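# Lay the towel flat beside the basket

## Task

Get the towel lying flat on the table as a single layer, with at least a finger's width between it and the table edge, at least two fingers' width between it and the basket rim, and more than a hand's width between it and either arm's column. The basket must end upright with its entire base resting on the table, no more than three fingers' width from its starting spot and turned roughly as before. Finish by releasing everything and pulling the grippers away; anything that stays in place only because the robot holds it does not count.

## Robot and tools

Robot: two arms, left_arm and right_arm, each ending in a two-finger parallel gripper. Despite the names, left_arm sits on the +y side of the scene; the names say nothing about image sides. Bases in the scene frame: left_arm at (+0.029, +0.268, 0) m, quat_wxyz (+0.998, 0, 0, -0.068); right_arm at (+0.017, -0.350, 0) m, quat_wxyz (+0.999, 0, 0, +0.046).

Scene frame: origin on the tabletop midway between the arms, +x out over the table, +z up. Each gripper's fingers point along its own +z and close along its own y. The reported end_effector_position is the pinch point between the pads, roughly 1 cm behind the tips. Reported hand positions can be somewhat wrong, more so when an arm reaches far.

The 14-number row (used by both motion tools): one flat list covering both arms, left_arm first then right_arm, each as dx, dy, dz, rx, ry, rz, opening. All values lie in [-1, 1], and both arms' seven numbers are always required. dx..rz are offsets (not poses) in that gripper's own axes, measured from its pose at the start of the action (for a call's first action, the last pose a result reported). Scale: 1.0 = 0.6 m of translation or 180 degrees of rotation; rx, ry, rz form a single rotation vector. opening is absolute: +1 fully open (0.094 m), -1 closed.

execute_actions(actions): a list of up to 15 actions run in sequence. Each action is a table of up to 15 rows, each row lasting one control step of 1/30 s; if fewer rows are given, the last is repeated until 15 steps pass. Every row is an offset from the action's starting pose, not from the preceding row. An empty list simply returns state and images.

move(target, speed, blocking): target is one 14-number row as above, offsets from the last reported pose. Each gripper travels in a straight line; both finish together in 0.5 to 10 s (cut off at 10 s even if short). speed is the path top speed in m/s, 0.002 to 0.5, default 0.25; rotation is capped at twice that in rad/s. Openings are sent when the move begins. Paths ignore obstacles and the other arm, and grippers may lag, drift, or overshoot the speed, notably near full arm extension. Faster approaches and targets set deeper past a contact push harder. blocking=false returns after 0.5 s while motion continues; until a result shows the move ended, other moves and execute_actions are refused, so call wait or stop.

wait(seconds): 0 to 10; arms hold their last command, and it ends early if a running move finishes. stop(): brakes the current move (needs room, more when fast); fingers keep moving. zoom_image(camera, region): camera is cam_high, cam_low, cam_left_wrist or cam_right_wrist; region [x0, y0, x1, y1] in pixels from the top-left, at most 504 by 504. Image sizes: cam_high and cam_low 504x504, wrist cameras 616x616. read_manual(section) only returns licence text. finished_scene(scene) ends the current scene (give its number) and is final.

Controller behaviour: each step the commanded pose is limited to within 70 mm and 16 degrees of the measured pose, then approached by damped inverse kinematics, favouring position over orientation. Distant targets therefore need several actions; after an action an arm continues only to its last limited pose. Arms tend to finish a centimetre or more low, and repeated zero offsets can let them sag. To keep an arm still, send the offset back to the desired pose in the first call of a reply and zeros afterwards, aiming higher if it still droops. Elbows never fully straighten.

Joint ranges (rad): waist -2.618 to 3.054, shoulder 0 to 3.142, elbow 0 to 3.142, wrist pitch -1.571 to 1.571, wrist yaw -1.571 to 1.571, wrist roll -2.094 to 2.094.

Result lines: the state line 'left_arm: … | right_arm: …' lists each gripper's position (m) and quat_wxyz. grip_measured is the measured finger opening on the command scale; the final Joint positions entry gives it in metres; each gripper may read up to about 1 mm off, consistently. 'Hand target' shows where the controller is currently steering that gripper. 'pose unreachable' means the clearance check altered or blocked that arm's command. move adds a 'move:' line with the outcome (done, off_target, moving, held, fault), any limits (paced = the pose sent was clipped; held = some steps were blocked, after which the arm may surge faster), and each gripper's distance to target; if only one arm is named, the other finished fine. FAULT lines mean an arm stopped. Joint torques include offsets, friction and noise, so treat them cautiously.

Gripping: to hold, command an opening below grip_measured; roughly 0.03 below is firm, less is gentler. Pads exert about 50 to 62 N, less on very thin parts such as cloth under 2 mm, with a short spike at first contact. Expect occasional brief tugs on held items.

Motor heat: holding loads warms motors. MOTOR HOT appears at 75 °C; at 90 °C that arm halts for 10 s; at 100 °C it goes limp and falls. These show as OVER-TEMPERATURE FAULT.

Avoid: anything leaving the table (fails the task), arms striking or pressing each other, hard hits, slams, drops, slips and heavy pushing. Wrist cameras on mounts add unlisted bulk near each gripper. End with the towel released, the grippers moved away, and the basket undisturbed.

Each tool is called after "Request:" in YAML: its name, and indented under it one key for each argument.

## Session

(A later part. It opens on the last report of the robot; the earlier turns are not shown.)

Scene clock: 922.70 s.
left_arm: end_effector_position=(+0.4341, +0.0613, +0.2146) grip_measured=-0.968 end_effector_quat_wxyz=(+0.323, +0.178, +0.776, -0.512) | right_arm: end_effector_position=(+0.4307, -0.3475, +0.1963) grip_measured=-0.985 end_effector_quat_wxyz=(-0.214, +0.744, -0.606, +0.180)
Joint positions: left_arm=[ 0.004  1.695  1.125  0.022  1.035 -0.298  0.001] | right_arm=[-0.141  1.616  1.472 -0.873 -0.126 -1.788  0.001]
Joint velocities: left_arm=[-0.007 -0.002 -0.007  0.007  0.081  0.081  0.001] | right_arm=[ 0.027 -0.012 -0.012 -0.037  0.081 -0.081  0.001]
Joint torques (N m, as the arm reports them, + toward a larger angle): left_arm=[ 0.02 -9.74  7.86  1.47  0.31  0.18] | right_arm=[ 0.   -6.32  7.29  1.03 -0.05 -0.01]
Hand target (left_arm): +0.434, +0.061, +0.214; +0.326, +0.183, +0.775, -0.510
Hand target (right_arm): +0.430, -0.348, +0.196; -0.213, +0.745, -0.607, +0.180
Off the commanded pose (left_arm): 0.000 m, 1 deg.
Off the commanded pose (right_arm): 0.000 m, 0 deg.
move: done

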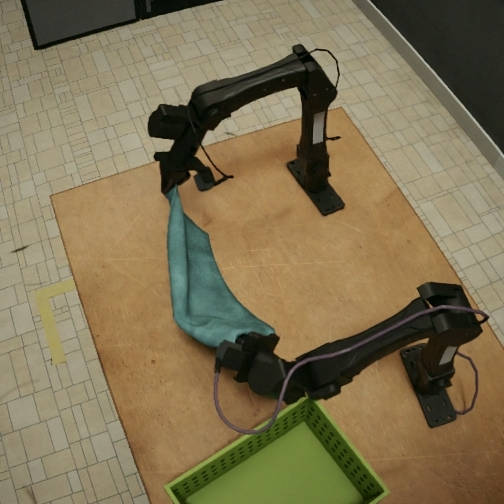

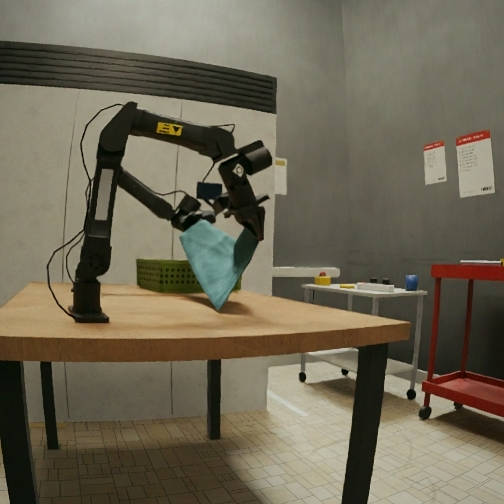

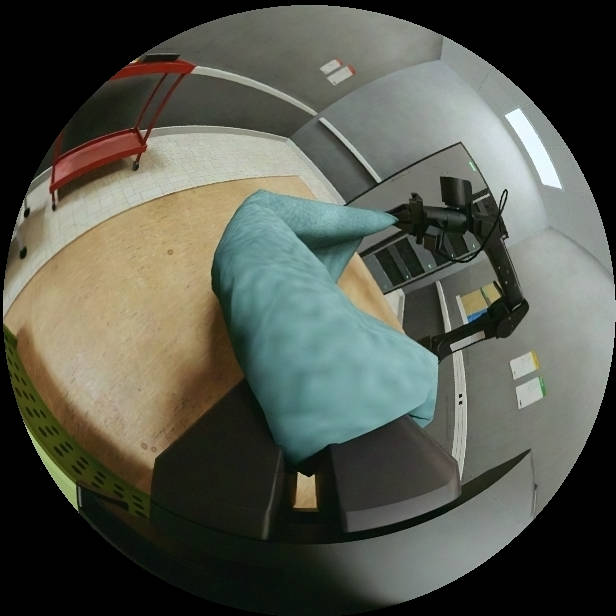

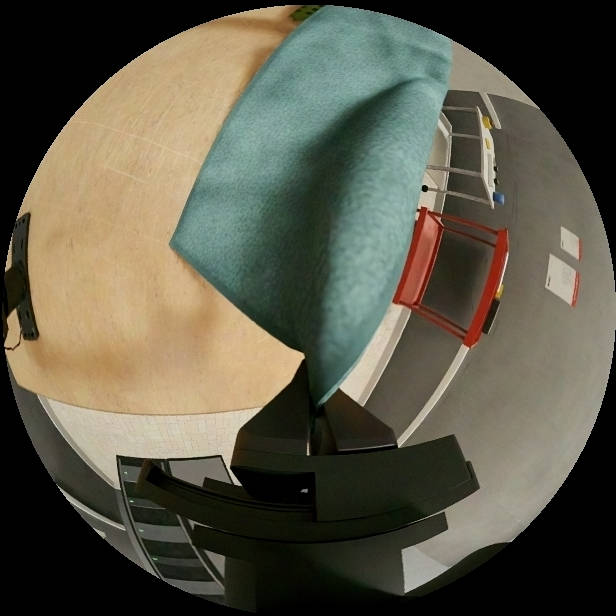

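Request:
move:
  target: [0,0,0,0,0,0.25,-1, 0,0,0,0,0.0,0.0,-1]
  speed: 0.1

Request:
move:
  target: [0,0,0,0,0.2,0,-1, 0,0,0,0,0.0,0.0,-1]
  speed: 0.1

Scene clock: 970.50 s.
left_arm: end_effector_position=(+0.4342, +0.0613, +0.2148) grip_measured=-0.968 end_effector_quat_wxyz=(+0.493, +0.457, +0.651, -0.352) | right_arm: end_effector_position=(+0.4307, -0.3475, +0.1963) grip_measured=-0.985 end_effector_quat_wxyz=(-0.214, +0.744, -0.606, +0.180)
Joint positions: left_arm=[0.004 1.695 1.125 0.023 1.035 0.474 0.001] | right_arm=[-0.141  1.616  1.472 -0.873 -0.126 -1.788  0.001]
Joint velocities: left_arm=[-0.022  0.012  0.017 -0.007  0.022  0.081  0.   ] | right_arm=[ 0.007  0.007 -0.017 -0.081 -0.037 -0.022  0.001]
Joint torques (N m, as the arm reports them, + toward a larger angle): left_arm=[ 0.11 -9.67  7.95  1.48  0.34  0.13] | right_arm=[ 0.   -6.32  7.29  1.05 -0.05 -0.01]
Hand target (left_arm): +0.434, +0.061, +0.215; +0.495, +0.461, +0.649, -0.349
Hand target (right_arm): +0.431, -0.348, +0.196; -0.214, +0.744, -0.606, +0.180
Off the commanded pose (left_arm): 0.000 m, 1 deg.
Off the commanded pose (right_arm): 0.000 m, 0 deg.
move: done

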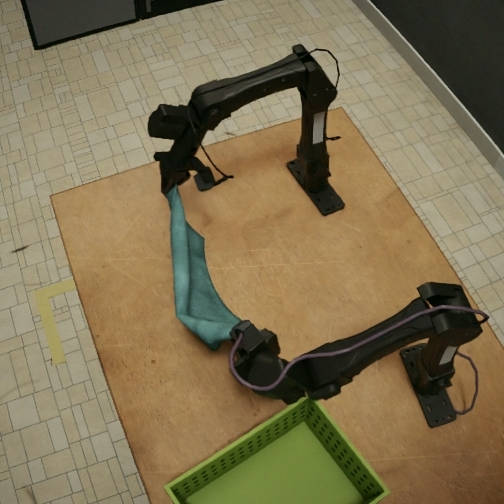

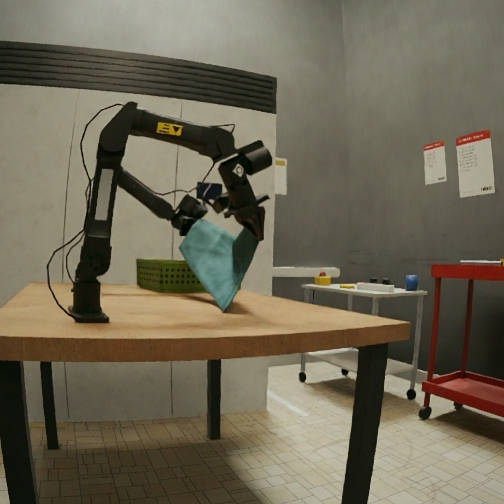

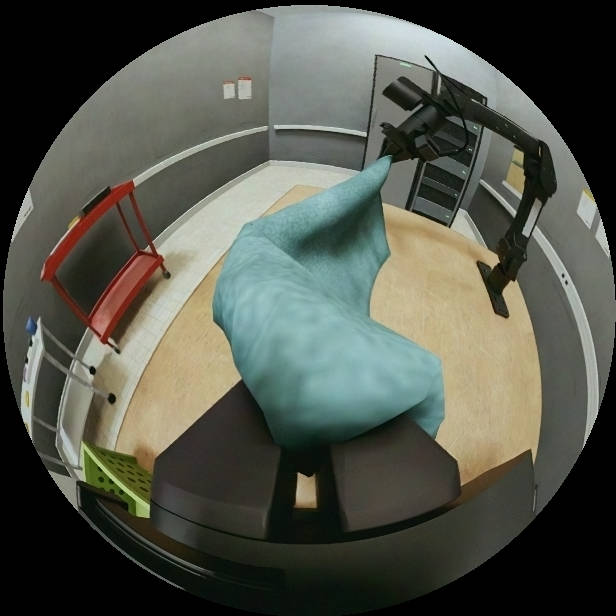

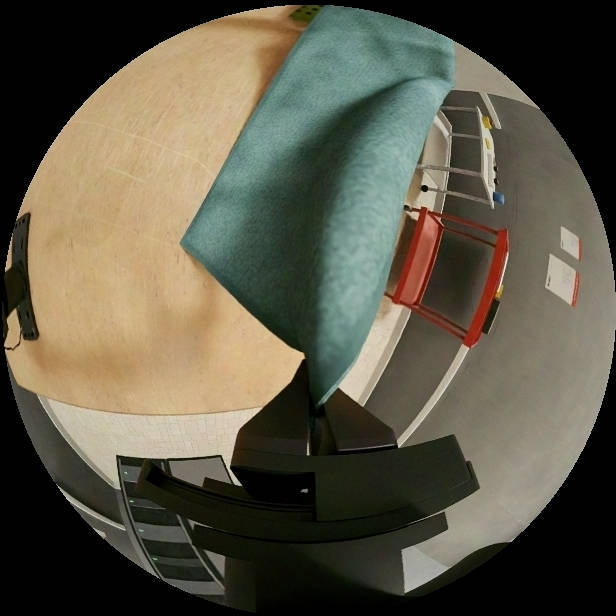

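Scene clock: 974.20 s.
left_arm: end_effector_position=(+0.4318, +0.0653, +0.2106) grip_measured=-0.968 end_effector_quat_wxyz=(+0.265, +0.541, +0.774, -0.196) | right_arm: end_effector_position=(+0.4307, -0.3475, +0.1963) grip_measured=-0.985 end_effector_quat_wxyz=(-0.214, +0.744, -0.606, +0.180)
Joint positions: left_arm=[-0.128  1.896  1.839 -1.098  0.544  0.839  0.001] | right_arm=[-0.141  1.616  1.472 -0.873 -0.126 -1.788  0.001]
Joint velocities: left_arm=[-0.007 -0.002 -0.012 -0.022 -0.051  0.022 -0.   ] | right_arm=[-0.022 -0.002 -0.007  0.11  -0.022 -0.037 -0.   ]
Joint torques (N m, as the arm reports them, + toward a larger angle): left_arm=[ -0.38 -10.44  10.36   0.81   0.31   0.15] | right_arm=[ 0.   -6.31  7.29  1.05 -0.05  0.  ]
Hand target (left_arm): +0.433, +0.062, +0.215; +0.266, +0.547, +0.770, -0.194
Hand target (right_arm): +0.431, -0.348, +0.196; -0.214, +0.744, -0.606, +0.180
Off the commanded pose (left_arm): 0.006 m, 1 deg.
Off the commanded pose (right_arm): 0.000 m, 0 deg.
move: done

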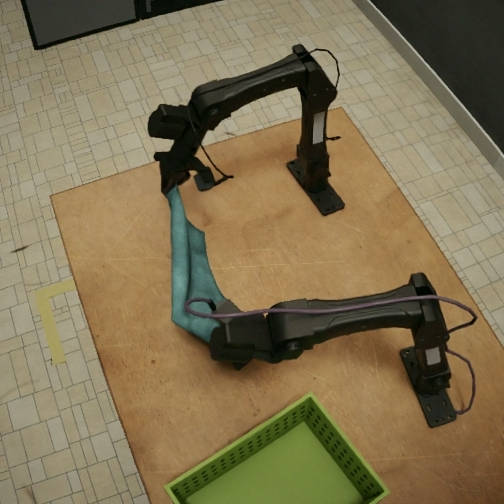

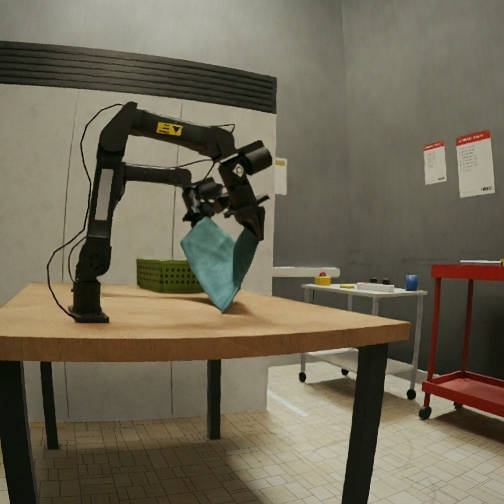

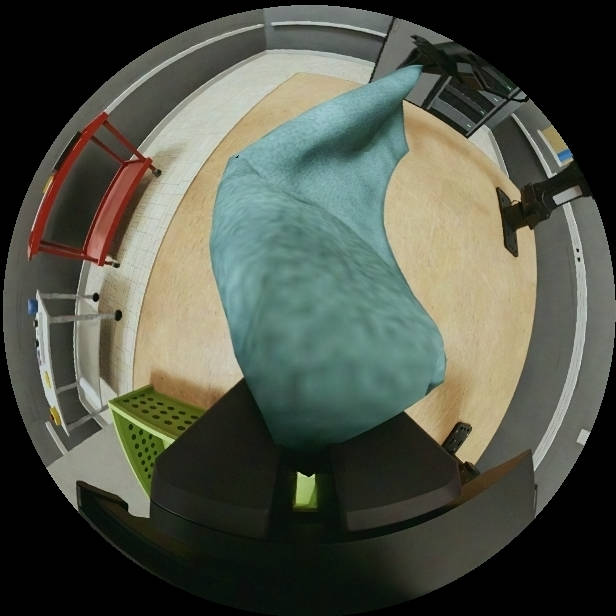

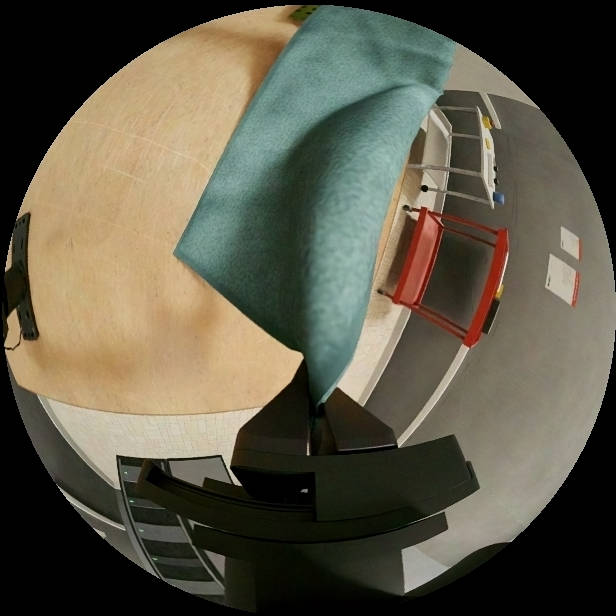

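Request:
move:
  target: [0.061,0.112,0.141,0,0,0,-1, 0.021,-0.012,0.188,0,0.0,0.0,-1]
  speed: 0.06

Scene clock: 983.47 s.
left_arm: end_effector_position=(+0.4931, +0.0643, +0.1117) grip_measured=-0.968 end_effector_quat_wxyz=(+0.248, +0.538, +0.782, -0.196) | right_arm: end_effector_position=(+0.4939, -0.3512, +0.1030) grip_measured=-0.985 end_effector_quat_wxyz=(-0.209, +0.745, -0.608, +0.176)
Joint positions: left_arm=[-0.099  2.166  1.857 -0.897  0.543  0.869  0.001] | right_arm=[-0.141  1.889  1.431 -0.57  -0.123 -1.788  0.001]
Joint velocities: left_arm=[ 0.002 -0.007 -0.007  0.022  0.022  0.051  0.001] | right_arm=[-0.002 -0.027  0.007  0.022  0.007  0.037 -0.   ]
Joint torques (N m, as the arm reports them, + toward a larger angle): left_arm=[  0.68 -13.47  10.37   0.96   0.52   0.12] | right_arm=[ 0.74 -8.23  7.62  1.14 -0.03  0.08]
Hand target (left_arm): +0.501, +0.064, +0.120; +0.265, +0.541, +0.774, -0.196
Hand target (right_arm): +0.497, -0.347, +0.105; -0.214, +0.744, -0.606, +0.180
Off the commanded pose (left_arm): 0.012 m, 2 deg.
Off the commanded pose (right_arm): 0.006 m, 1 deg.
move: off_target (left_arm)

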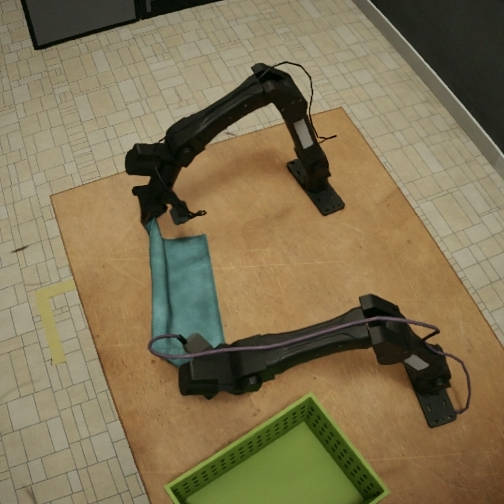

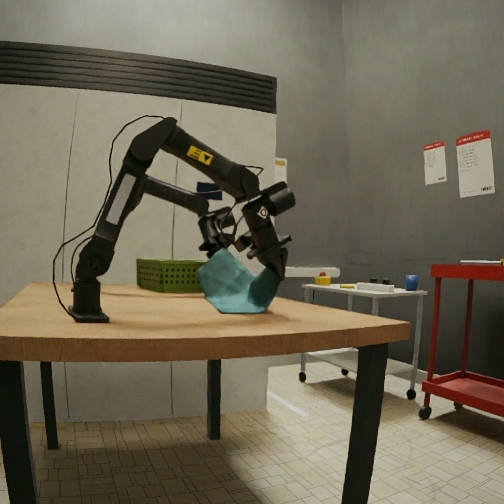

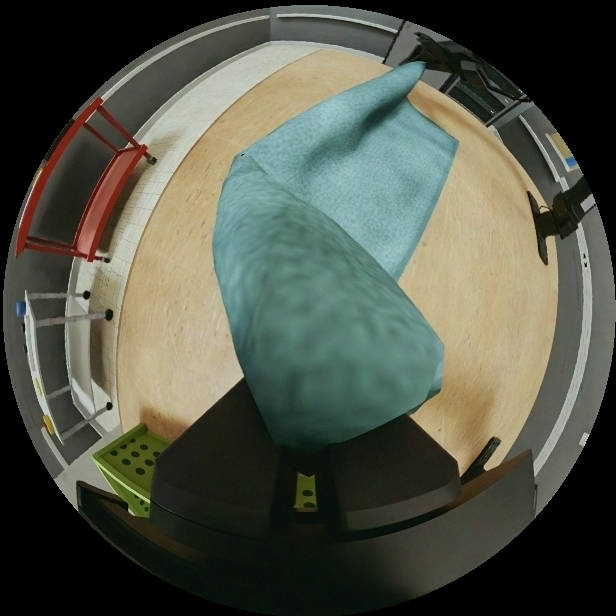

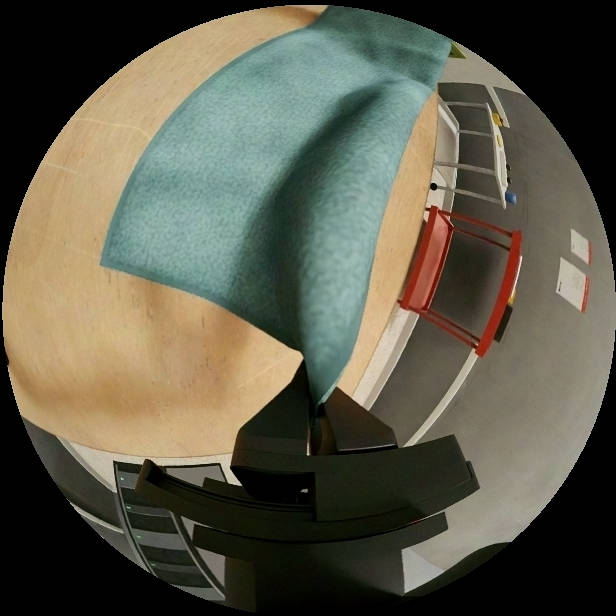

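Request:
execute_actions:
  actions: []

Scene clock: 991.63 s.
left_arm: end_effector_position=(+0.4931, +0.0643, +0.1117) grip_measured=-0.968 end_effector_quat_wxyz=(+0.248, +0.538, +0.782, -0.196) | right_arm: end_effector_position=(+0.4940, -0.3512, +0.1030) grip_measured=-0.985 end_effector_quat_wxyz=(-0.209, +0.745, -0.608, +0.177)
Joint positions: left_arm=[-0.099  2.166  1.857 -0.897  0.543  0.869  0.001] | right_arm=[-0.141  1.889  1.431 -0.57  -0.123 -1.788  0.001]
Joint velocities: left_arm=[-0.022  0.002 -0.007  0.022  0.022 -0.051  0.001] | right_arm=[-0.012 -0.012  0.012 -0.007  0.022 -0.007 -0.   ]
Joint torques (N m, as the arm reports them, + toward a larger angle): left_arm=[  0.58 -13.48  10.55   0.97   0.51   0.17] | right_arm=[ 0.73 -8.22  7.62  1.13 -0.03  0.09]
Hand target (left_arm): +0.501, +0.064, +0.120; +0.265, +0.541, +0.774, -0.196
Hand target (right_arm): +0.497, -0.347, +0.105; -0.214, +0.744, -0.606, +0.180
Off the commanded pose (left_arm): 0.012 m, 2 deg.
Off the commanded pose (right_arm): 0.006 m, 1 deg.

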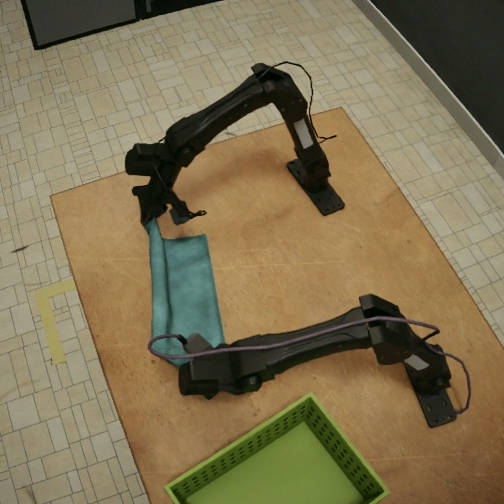

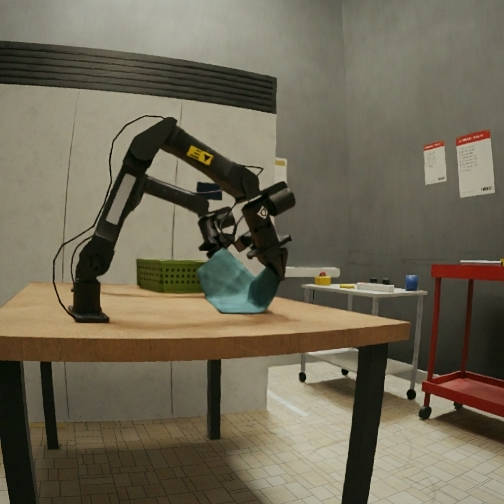

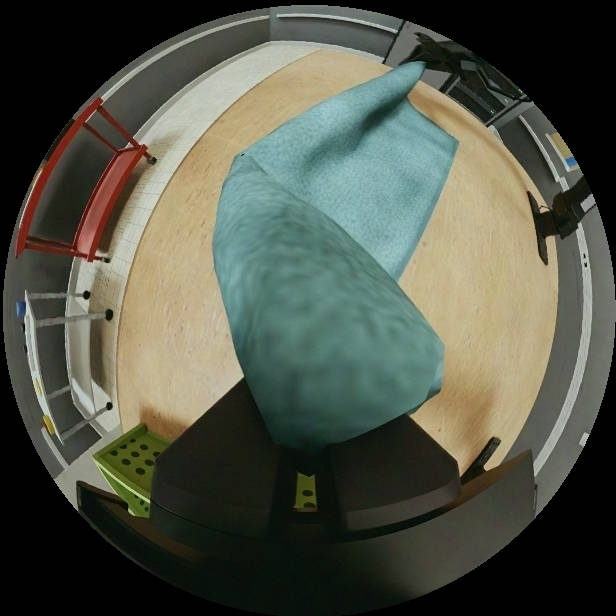

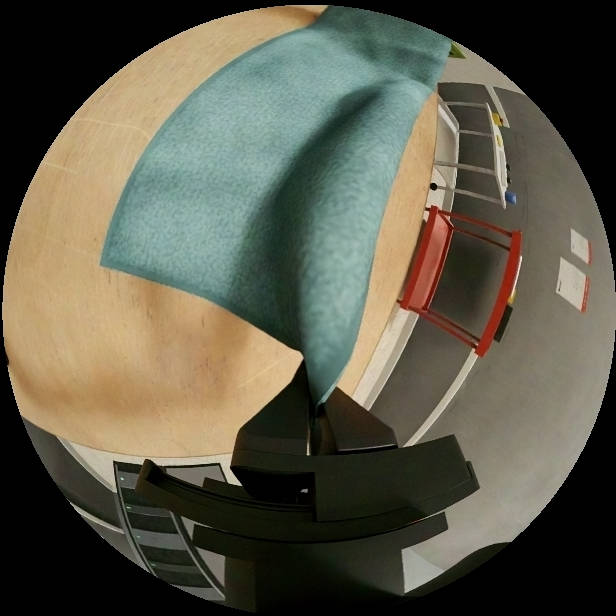

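Request:
move:
  target: [0.030,0.1115,0.1015,0,0,0,-1,0.0219,-0.039,0.147,0,0,0,-1]
  speed: 0.08

Scene clock: 999.40 s.
left_arm: end_effector_position=(+0.5589, +0.0638, +0.0469) grip_measured=-0.968 end_effector_quat_wxyz=(+0.247, +0.536, +0.784, -0.192) | right_arm: end_effector_position=(+0.5508, -0.3542, +0.0307) grip_measured=-0.985 end_effector_quat_wxyz=(-0.200, +0.748, -0.612, +0.164)
Joint positions: left_arm=[-0.072  2.51   2.196 -0.907  0.543  0.893  0.001] | right_arm=[-0.141  2.2    1.615 -0.475 -0.122 -1.788  0.001]
Joint velocities: left_arm=[-0.002  0.002 -0.002  0.007 -0.051  0.037  0.002] | right_arm=[-0.007 -0.022  0.002  0.022 -0.037 -0.037  0.001]
Joint torques (N m, as the arm reports them, + toward a larger angle): left_arm=[  0.41 -15.57  10.29   0.71   0.44   0.13] | right_arm=[  0.48 -10.26   9.58   1.06  -0.02   0.06]
Hand target (left_arm): +0.561, +0.065, +0.049; +0.249, +0.538, +0.782, -0.196
Hand target (right_arm): +0.561, -0.351, +0.040; -0.209, +0.745, -0.608, +0.177
Off the commanded pose (left_arm): 0.004 m, 1 deg.
Off the commanded pose (right_arm): 0.015 m, 2 deg.
move: off_target (right_arm)

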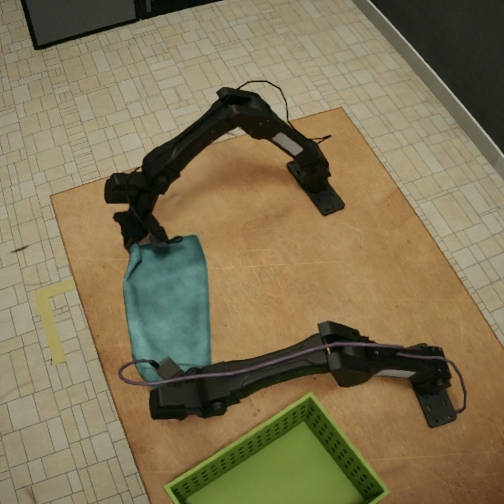

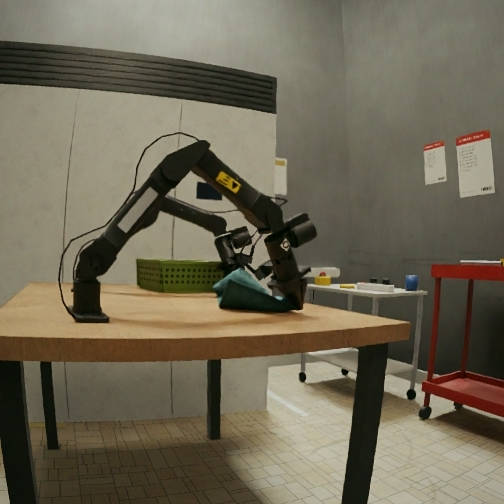

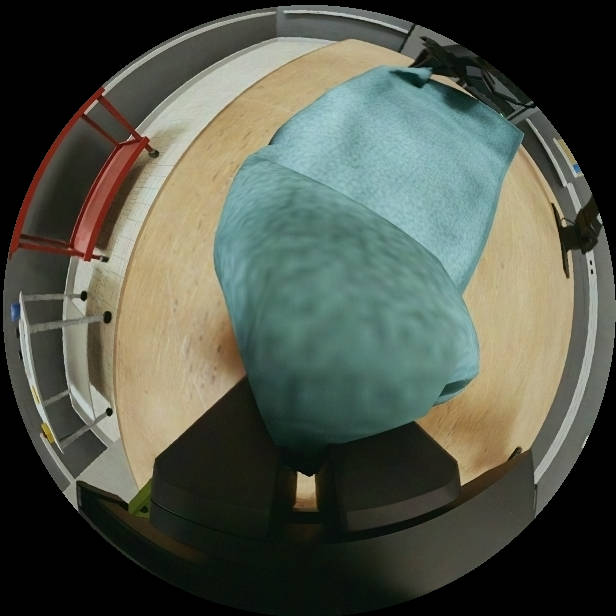

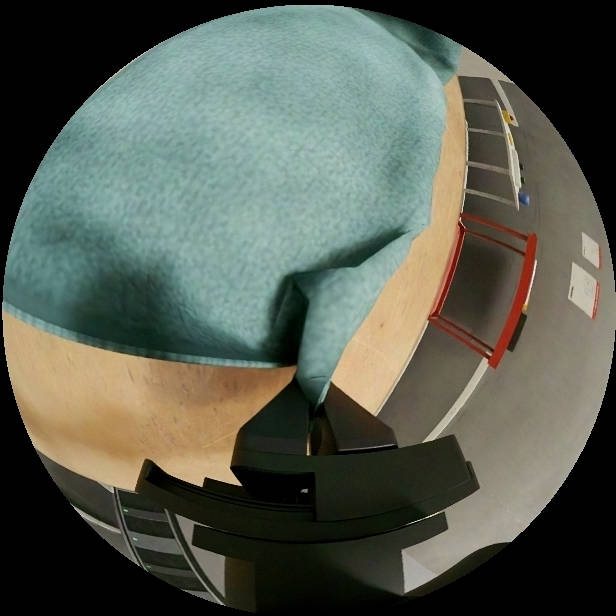

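Request:
zoom_image:
  camera: "cam_high"
  region: [40, 180, 300, 440]

Request:
zoom_image:
  camera: "cam_low"
  region: [150, 200, 400, 350]

Region (40, 180, 300, 440) of cam_high's 504x504 image, scaled by 1.938, with more detail than that image has.

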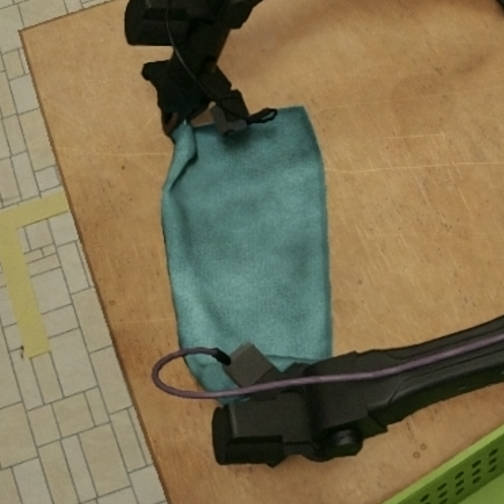

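Region (150, 200, 400, 350) of cam_low's 504x504 image, scaled by 2.016, with more detail than that image has; it fills the top 302 rows of this view, and the rest is white.

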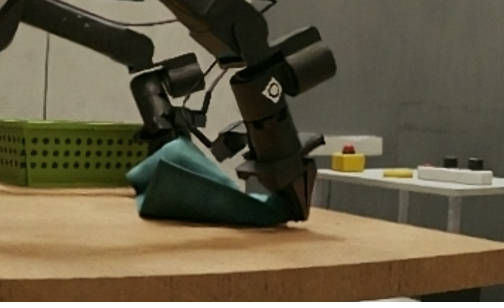

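Request:
execute_actions:
  actions:
    - [[0.01,0,0.02,0,0,0,-1,0,0.01,-0.01,0,0,0,-1]]
    - [[0.01,0,0.02,0,0,0,-0.8,0,0.01,-0.01,0,0,0,-1]]
    - [[0.01,0,0.02,0,0,0,-0.4,0,0.01,-0.01,0,0,0,-1]]

Scene clock: 1008.97 s.
left_arm: end_effector_position=(+0.5820, +0.0590, +0.0570) grip_measured=-0.402 end_effector_quat_wxyz=(+0.297, +0.543, +0.766, -0.171) | right_arm: end_effector_position=(+0.5434, -0.3538, +0.0219) grip_measured=-0.985 end_effector_quat_wxyz=(-0.203, +0.747, -0.610, +0.168)
Joint positions: left_arm=[-0.072  2.51   2.196 -0.791  0.543  0.894  0.028] | right_arm=[-0.141  2.18   1.537 -0.408 -0.122 -1.789  0.001]
Joint velocities: left_arm=[ 0.007 -0.012 -0.002  0.007 -0.007  0.007 -0.   ] | right_arm=[-0.002  0.022 -0.002 -0.066 -0.022  0.007 -0.   ]
Joint torques (N m, as the arm reports them, + toward a larger angle): left_arm=[ -0.27 -15.47   5.69   1.03   0.29  -0.05] | right_arm=[ -0.35 -11.9    5.05   0.85  -0.06  -0.05]
Hand target (left_arm): +0.576, +0.058, +0.041; +0.281, +0.541, +0.772, -0.178
Hand target (right_arm): +0.536, -0.355, +0.024; -0.198, +0.748, -0.612, +0.163
Off the commanded pose (left_arm): 0.018 m, 2 deg.
Off the commanded pose (right_arm): 0.008 m, 1 deg.

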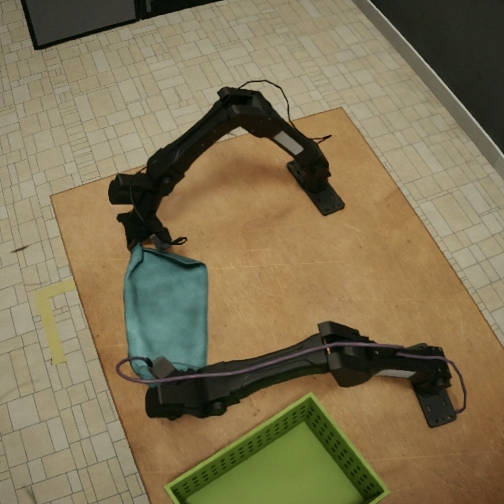

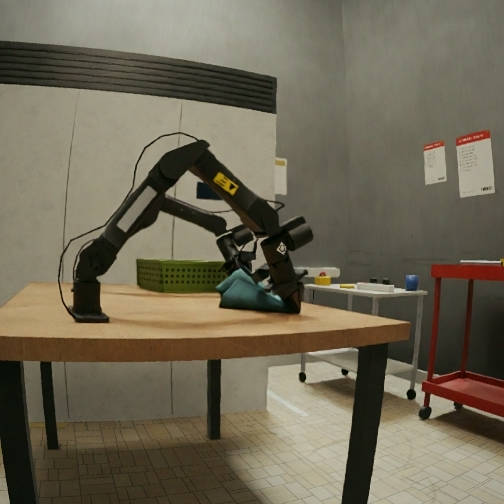

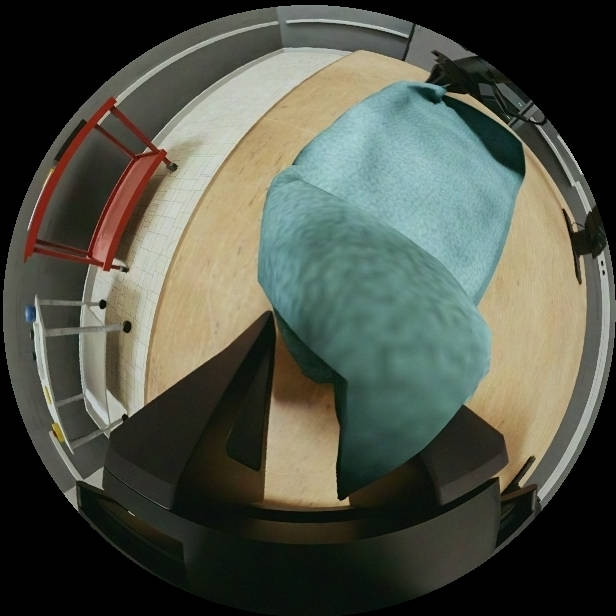

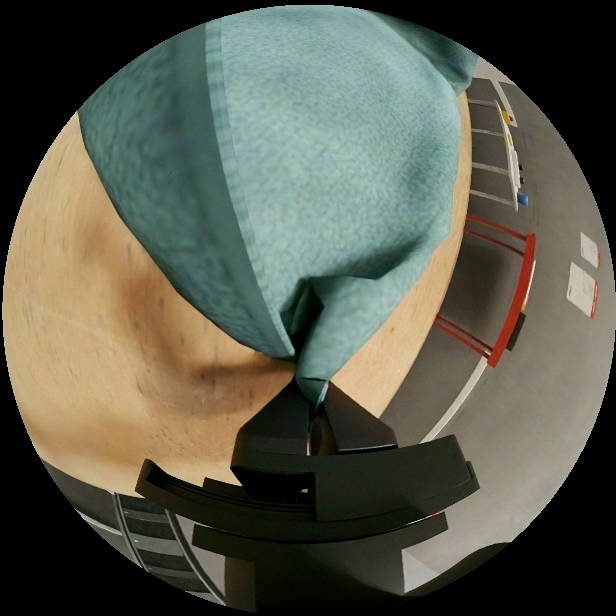

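Request:
execute_actions:
  actions:
    - [[0,0,-0.05,0,0,0,0.2,0.01,0.015,-0.01,0,0,0,-1]]
    - [[0,0,-0.08,0,0,0,0.2,0.01,0.015,-0.01,0,0,0,-1]]
    - [[0,0,-0.08,0,0,0,0.2,0.01,0.015,-0.01,0,0,0,-1]]

Scene clock: 1015.60 s.
left_arm: end_effector_position=(+0.5650, +0.1418, +0.1636) grip_measured=+0.198 end_effector_quat_wxyz=(+0.327, +0.530, +0.771, -0.130) | right_arm: end_effector_position=(+0.5424, -0.3550, +0.0218) grip_measured=-0.985 end_effector_quat_wxyz=(-0.227, +0.752, -0.591, +0.184)
Joint positions: left_arm=[ 0.072  2.27   2.185 -0.997  0.551  1.     0.056] | right_arm=[-0.155  2.149  1.453 -0.301 -0.158 -1.826  0.001]
Joint velocities: left_arm=[-0.002 -0.012  0.012 -0.066  0.007 -0.037 -0.   ] | right_arm=[ 0.002  0.002 -0.007  0.007 -0.066  0.007 -0.003]
Joint torques (N m, as the arm reports them, + toward a larger angle): left_arm=[ -0.19 -14.74   9.2    0.83   0.55   0.12] | right_arm=[ -1.14 -11.53   4.91   0.9   -0.04  -0.03]
Hand target (left_arm): +0.561, +0.137, +0.167; +0.326, +0.536, +0.766, -0.141
Hand target (right_arm): +0.534, -0.363, +0.022; -0.218, +0.750, -0.598, +0.179
Off the commanded pose (left_arm): 0.008 m, 2 deg.
Off the commanded pose (right_arm): 0.012 m, 1 deg.

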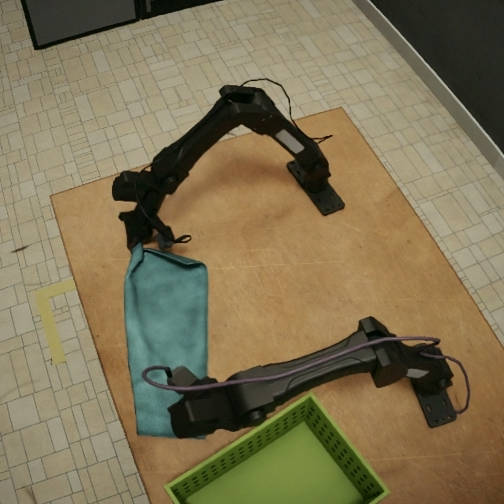

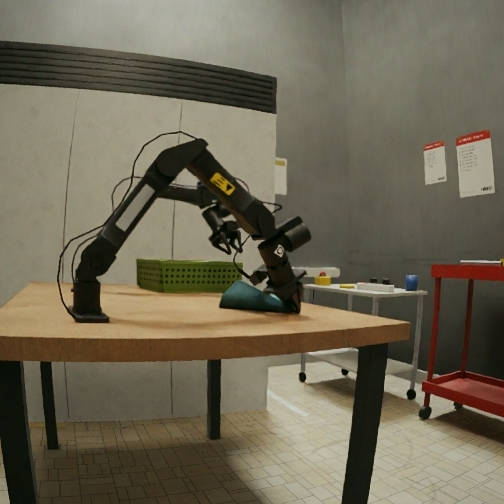

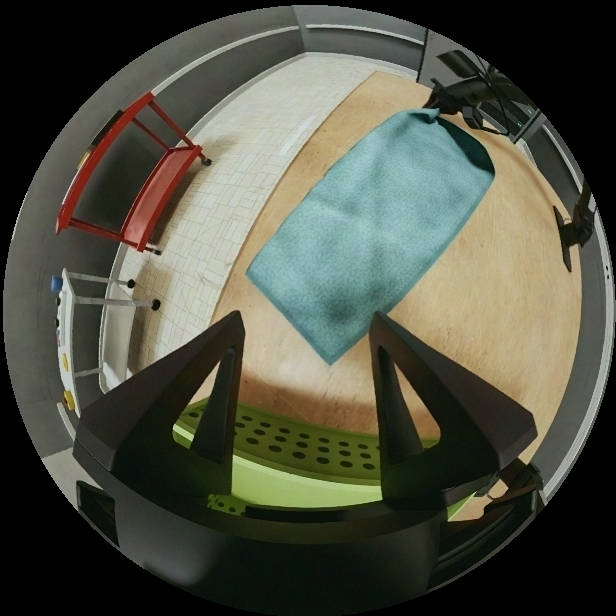

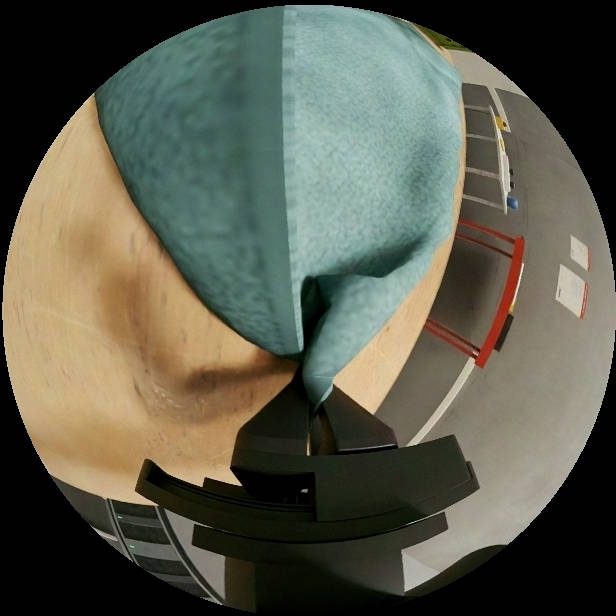

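Request:
execute_actions:
  actions:
    - [[0.01,0,0,0,0,0,-0.8,0.02,0,0,0,0,0,-0.8]]
    - [[0,0,0,0,0,0,-0.8,0.0,0,0,0,0,0,-0.3]]
    - [[0,0,0,0,0,0,-0.8,0,0,-0.06,0,0,0,0.2]]
    - [[0,0,0,0,0,0,-0.8,0,0,-0.08,0,0,0,0.2]]

Scene clock: 1021.00 s.
left_arm: end_effector_position=(+0.5677, +0.1415, +0.1651) grip_measured=-0.798 end_effector_quat_wxyz=(+0.333, +0.532, +0.768, -0.127) | right_arm: end_effector_position=(+0.5116, -0.3639, +0.0813) grip_measured=+0.197 end_effector_quat_wxyz=(-0.239, +0.753, -0.579, +0.202)
Joint positions: left_arm=[ 0.072  2.27   2.185 -0.983  0.552  1.003  0.009] | right_arm=[-0.185  1.936  1.361 -0.383 -0.181 -1.869  0.056]
Joint velocities: left_arm=[ 0.007 -0.007  0.007 -0.022 -0.007 -0.007 -0.   ] | right_arm=[-0.017 -0.007 -0.002 -0.051  0.022  0.037 -0.001]
Joint torques (N m, as the arm reports them, + toward a larger angle): left_arm=[ -0.09 -14.95   7.78   1.14   0.32   0.03] | right_arm=[ -0.72 -10.32   6.76   1.04  -0.18  -0.08]
Hand target (left_arm): +0.568, +0.141, +0.165; +0.333, +0.532, +0.768, -0.127
Hand target (right_arm): +0.508, -0.366, +0.089; -0.242, +0.752, -0.579, +0.201
Off the commanded pose (left_arm): 0.000 m, 0 deg.
Off the commanded pose (right_arm): 0.009 m, 1 deg.

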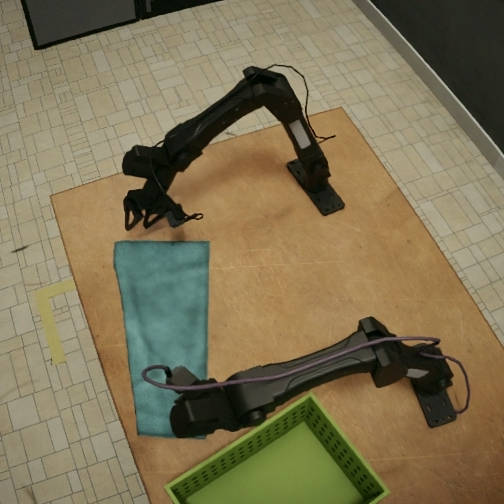

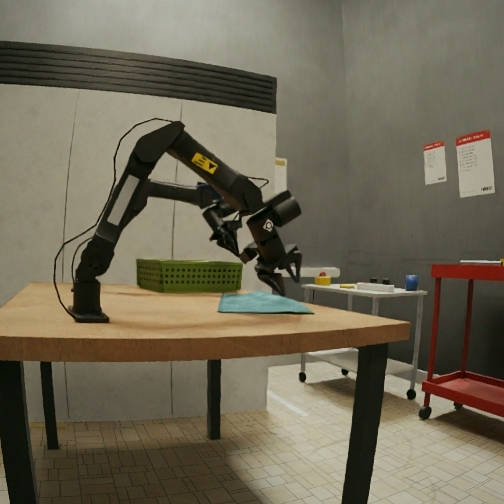

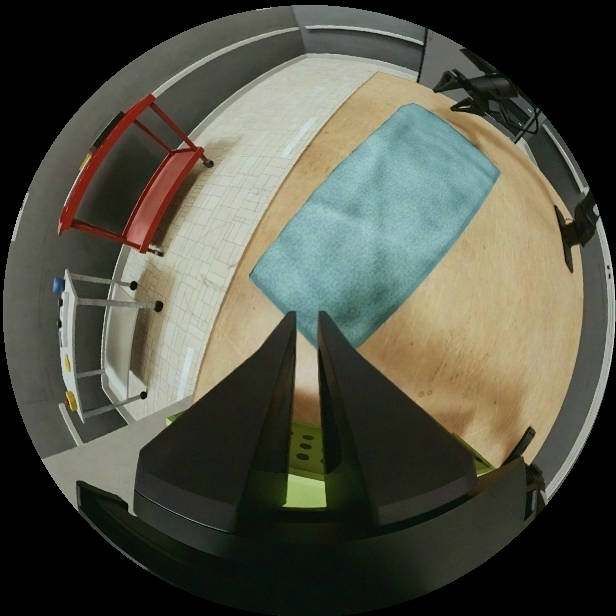

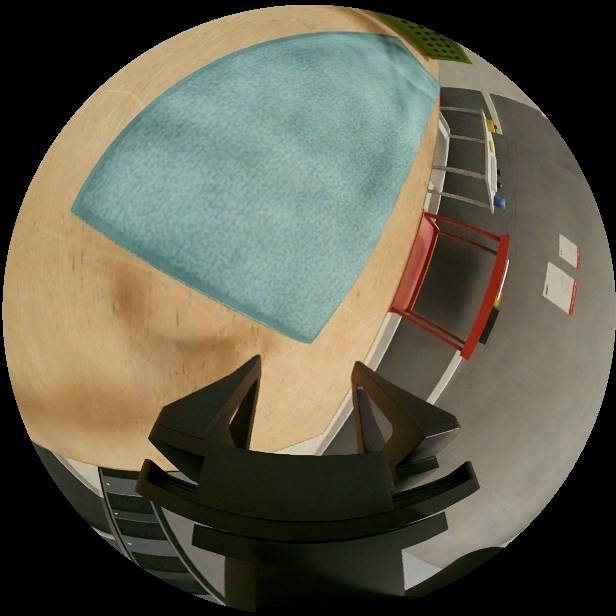

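Request:
move:
  target: [0,0,-0.0,0,0,0,-0.8,0,0,-0.1,0,0,0,0.2]
  speed: 0.2

Request:
zoom_image:
  camera: "cam_high"
  region: [40, 200, 300, 504]

Scene clock: 1023.57 s.
left_arm: end_effector_position=(+0.5677, +0.1415, +0.1651) grip_measured=-0.798 end_effector_quat_wxyz=(+0.333, +0.532, +0.768, -0.127) | right_arm: end_effector_position=(+0.4808, -0.3707, +0.1216) grip_measured=+0.197 end_effector_quat_wxyz=(-0.231, +0.755, -0.580, +0.202)
Joint positions: left_arm=[ 0.072  2.27   2.185 -0.983  0.552  1.003  0.009] | right_arm=[-0.206  1.79   1.342 -0.522 -0.181 -1.891  0.056]
Joint velocities: left_arm=[-0.002 -0.012  0.012  0.007 -0.066 -0.007  0.001] | right_arm=[ 0.002 -0.007 -0.012 -0.051 -0.081  0.007  0.001]
Joint torques (N m, as the arm reports them, + toward a larger angle): left_arm=[  0.08 -15.     7.87   1.11   0.33   0.02] | right_arm=[-0.67 -9.4   7.17  1.01 -0.21 -0.04]
Hand target (left_arm): +0.568, +0.141, +0.165; +0.333, +0.532, +0.768, -0.127
Hand target (right_arm): +0.477, -0.372, +0.129; -0.238, +0.754, -0.579, +0.202
Off the commanded pose (left_arm): 0.000 m, 0 deg.
Off the commanded pose (right_arm): 0.009 m, 1 deg.
move: done

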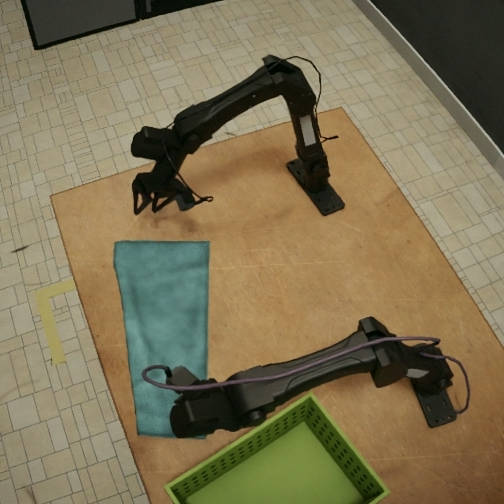

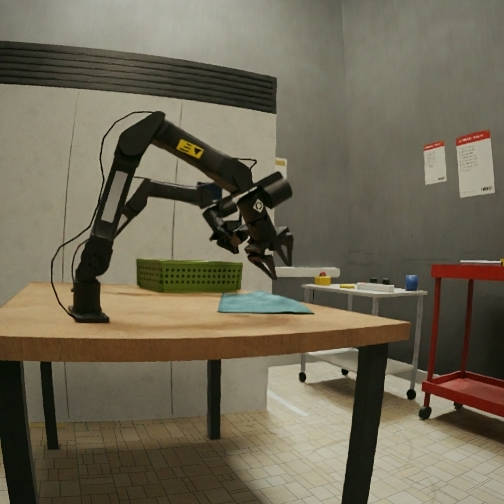

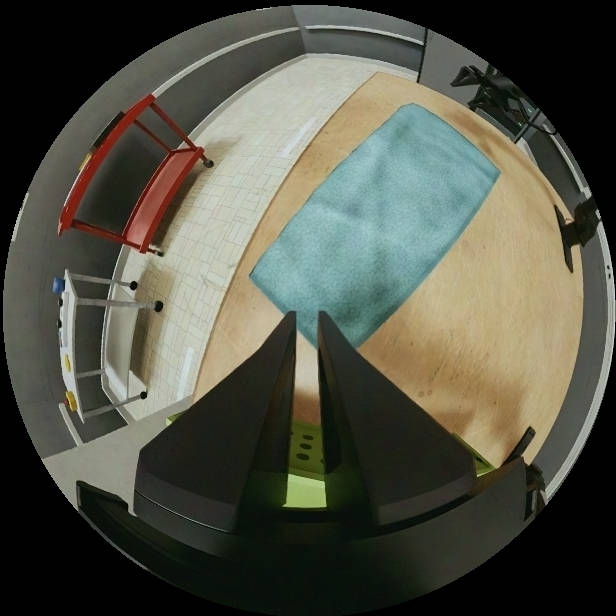

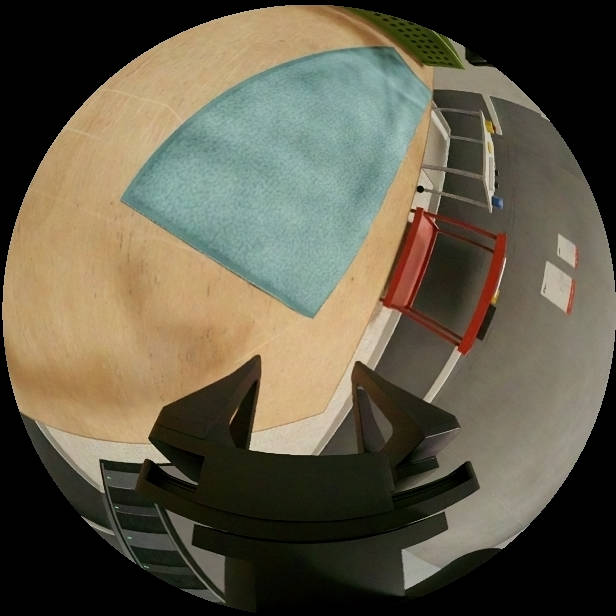

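Region (40, 200, 300, 504) of cam_high's 504x504 image, scaled by 1.658, with more detail than that image has; it fills the left 431 columns of this view, and the rest is white.

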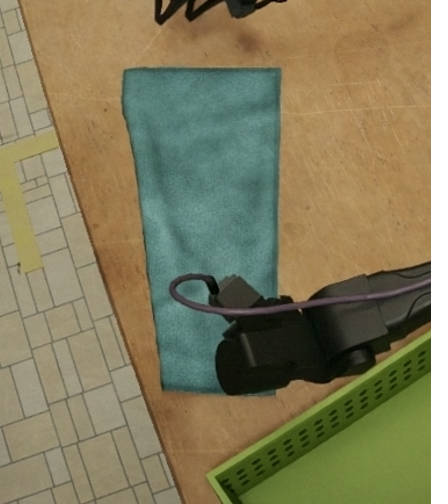

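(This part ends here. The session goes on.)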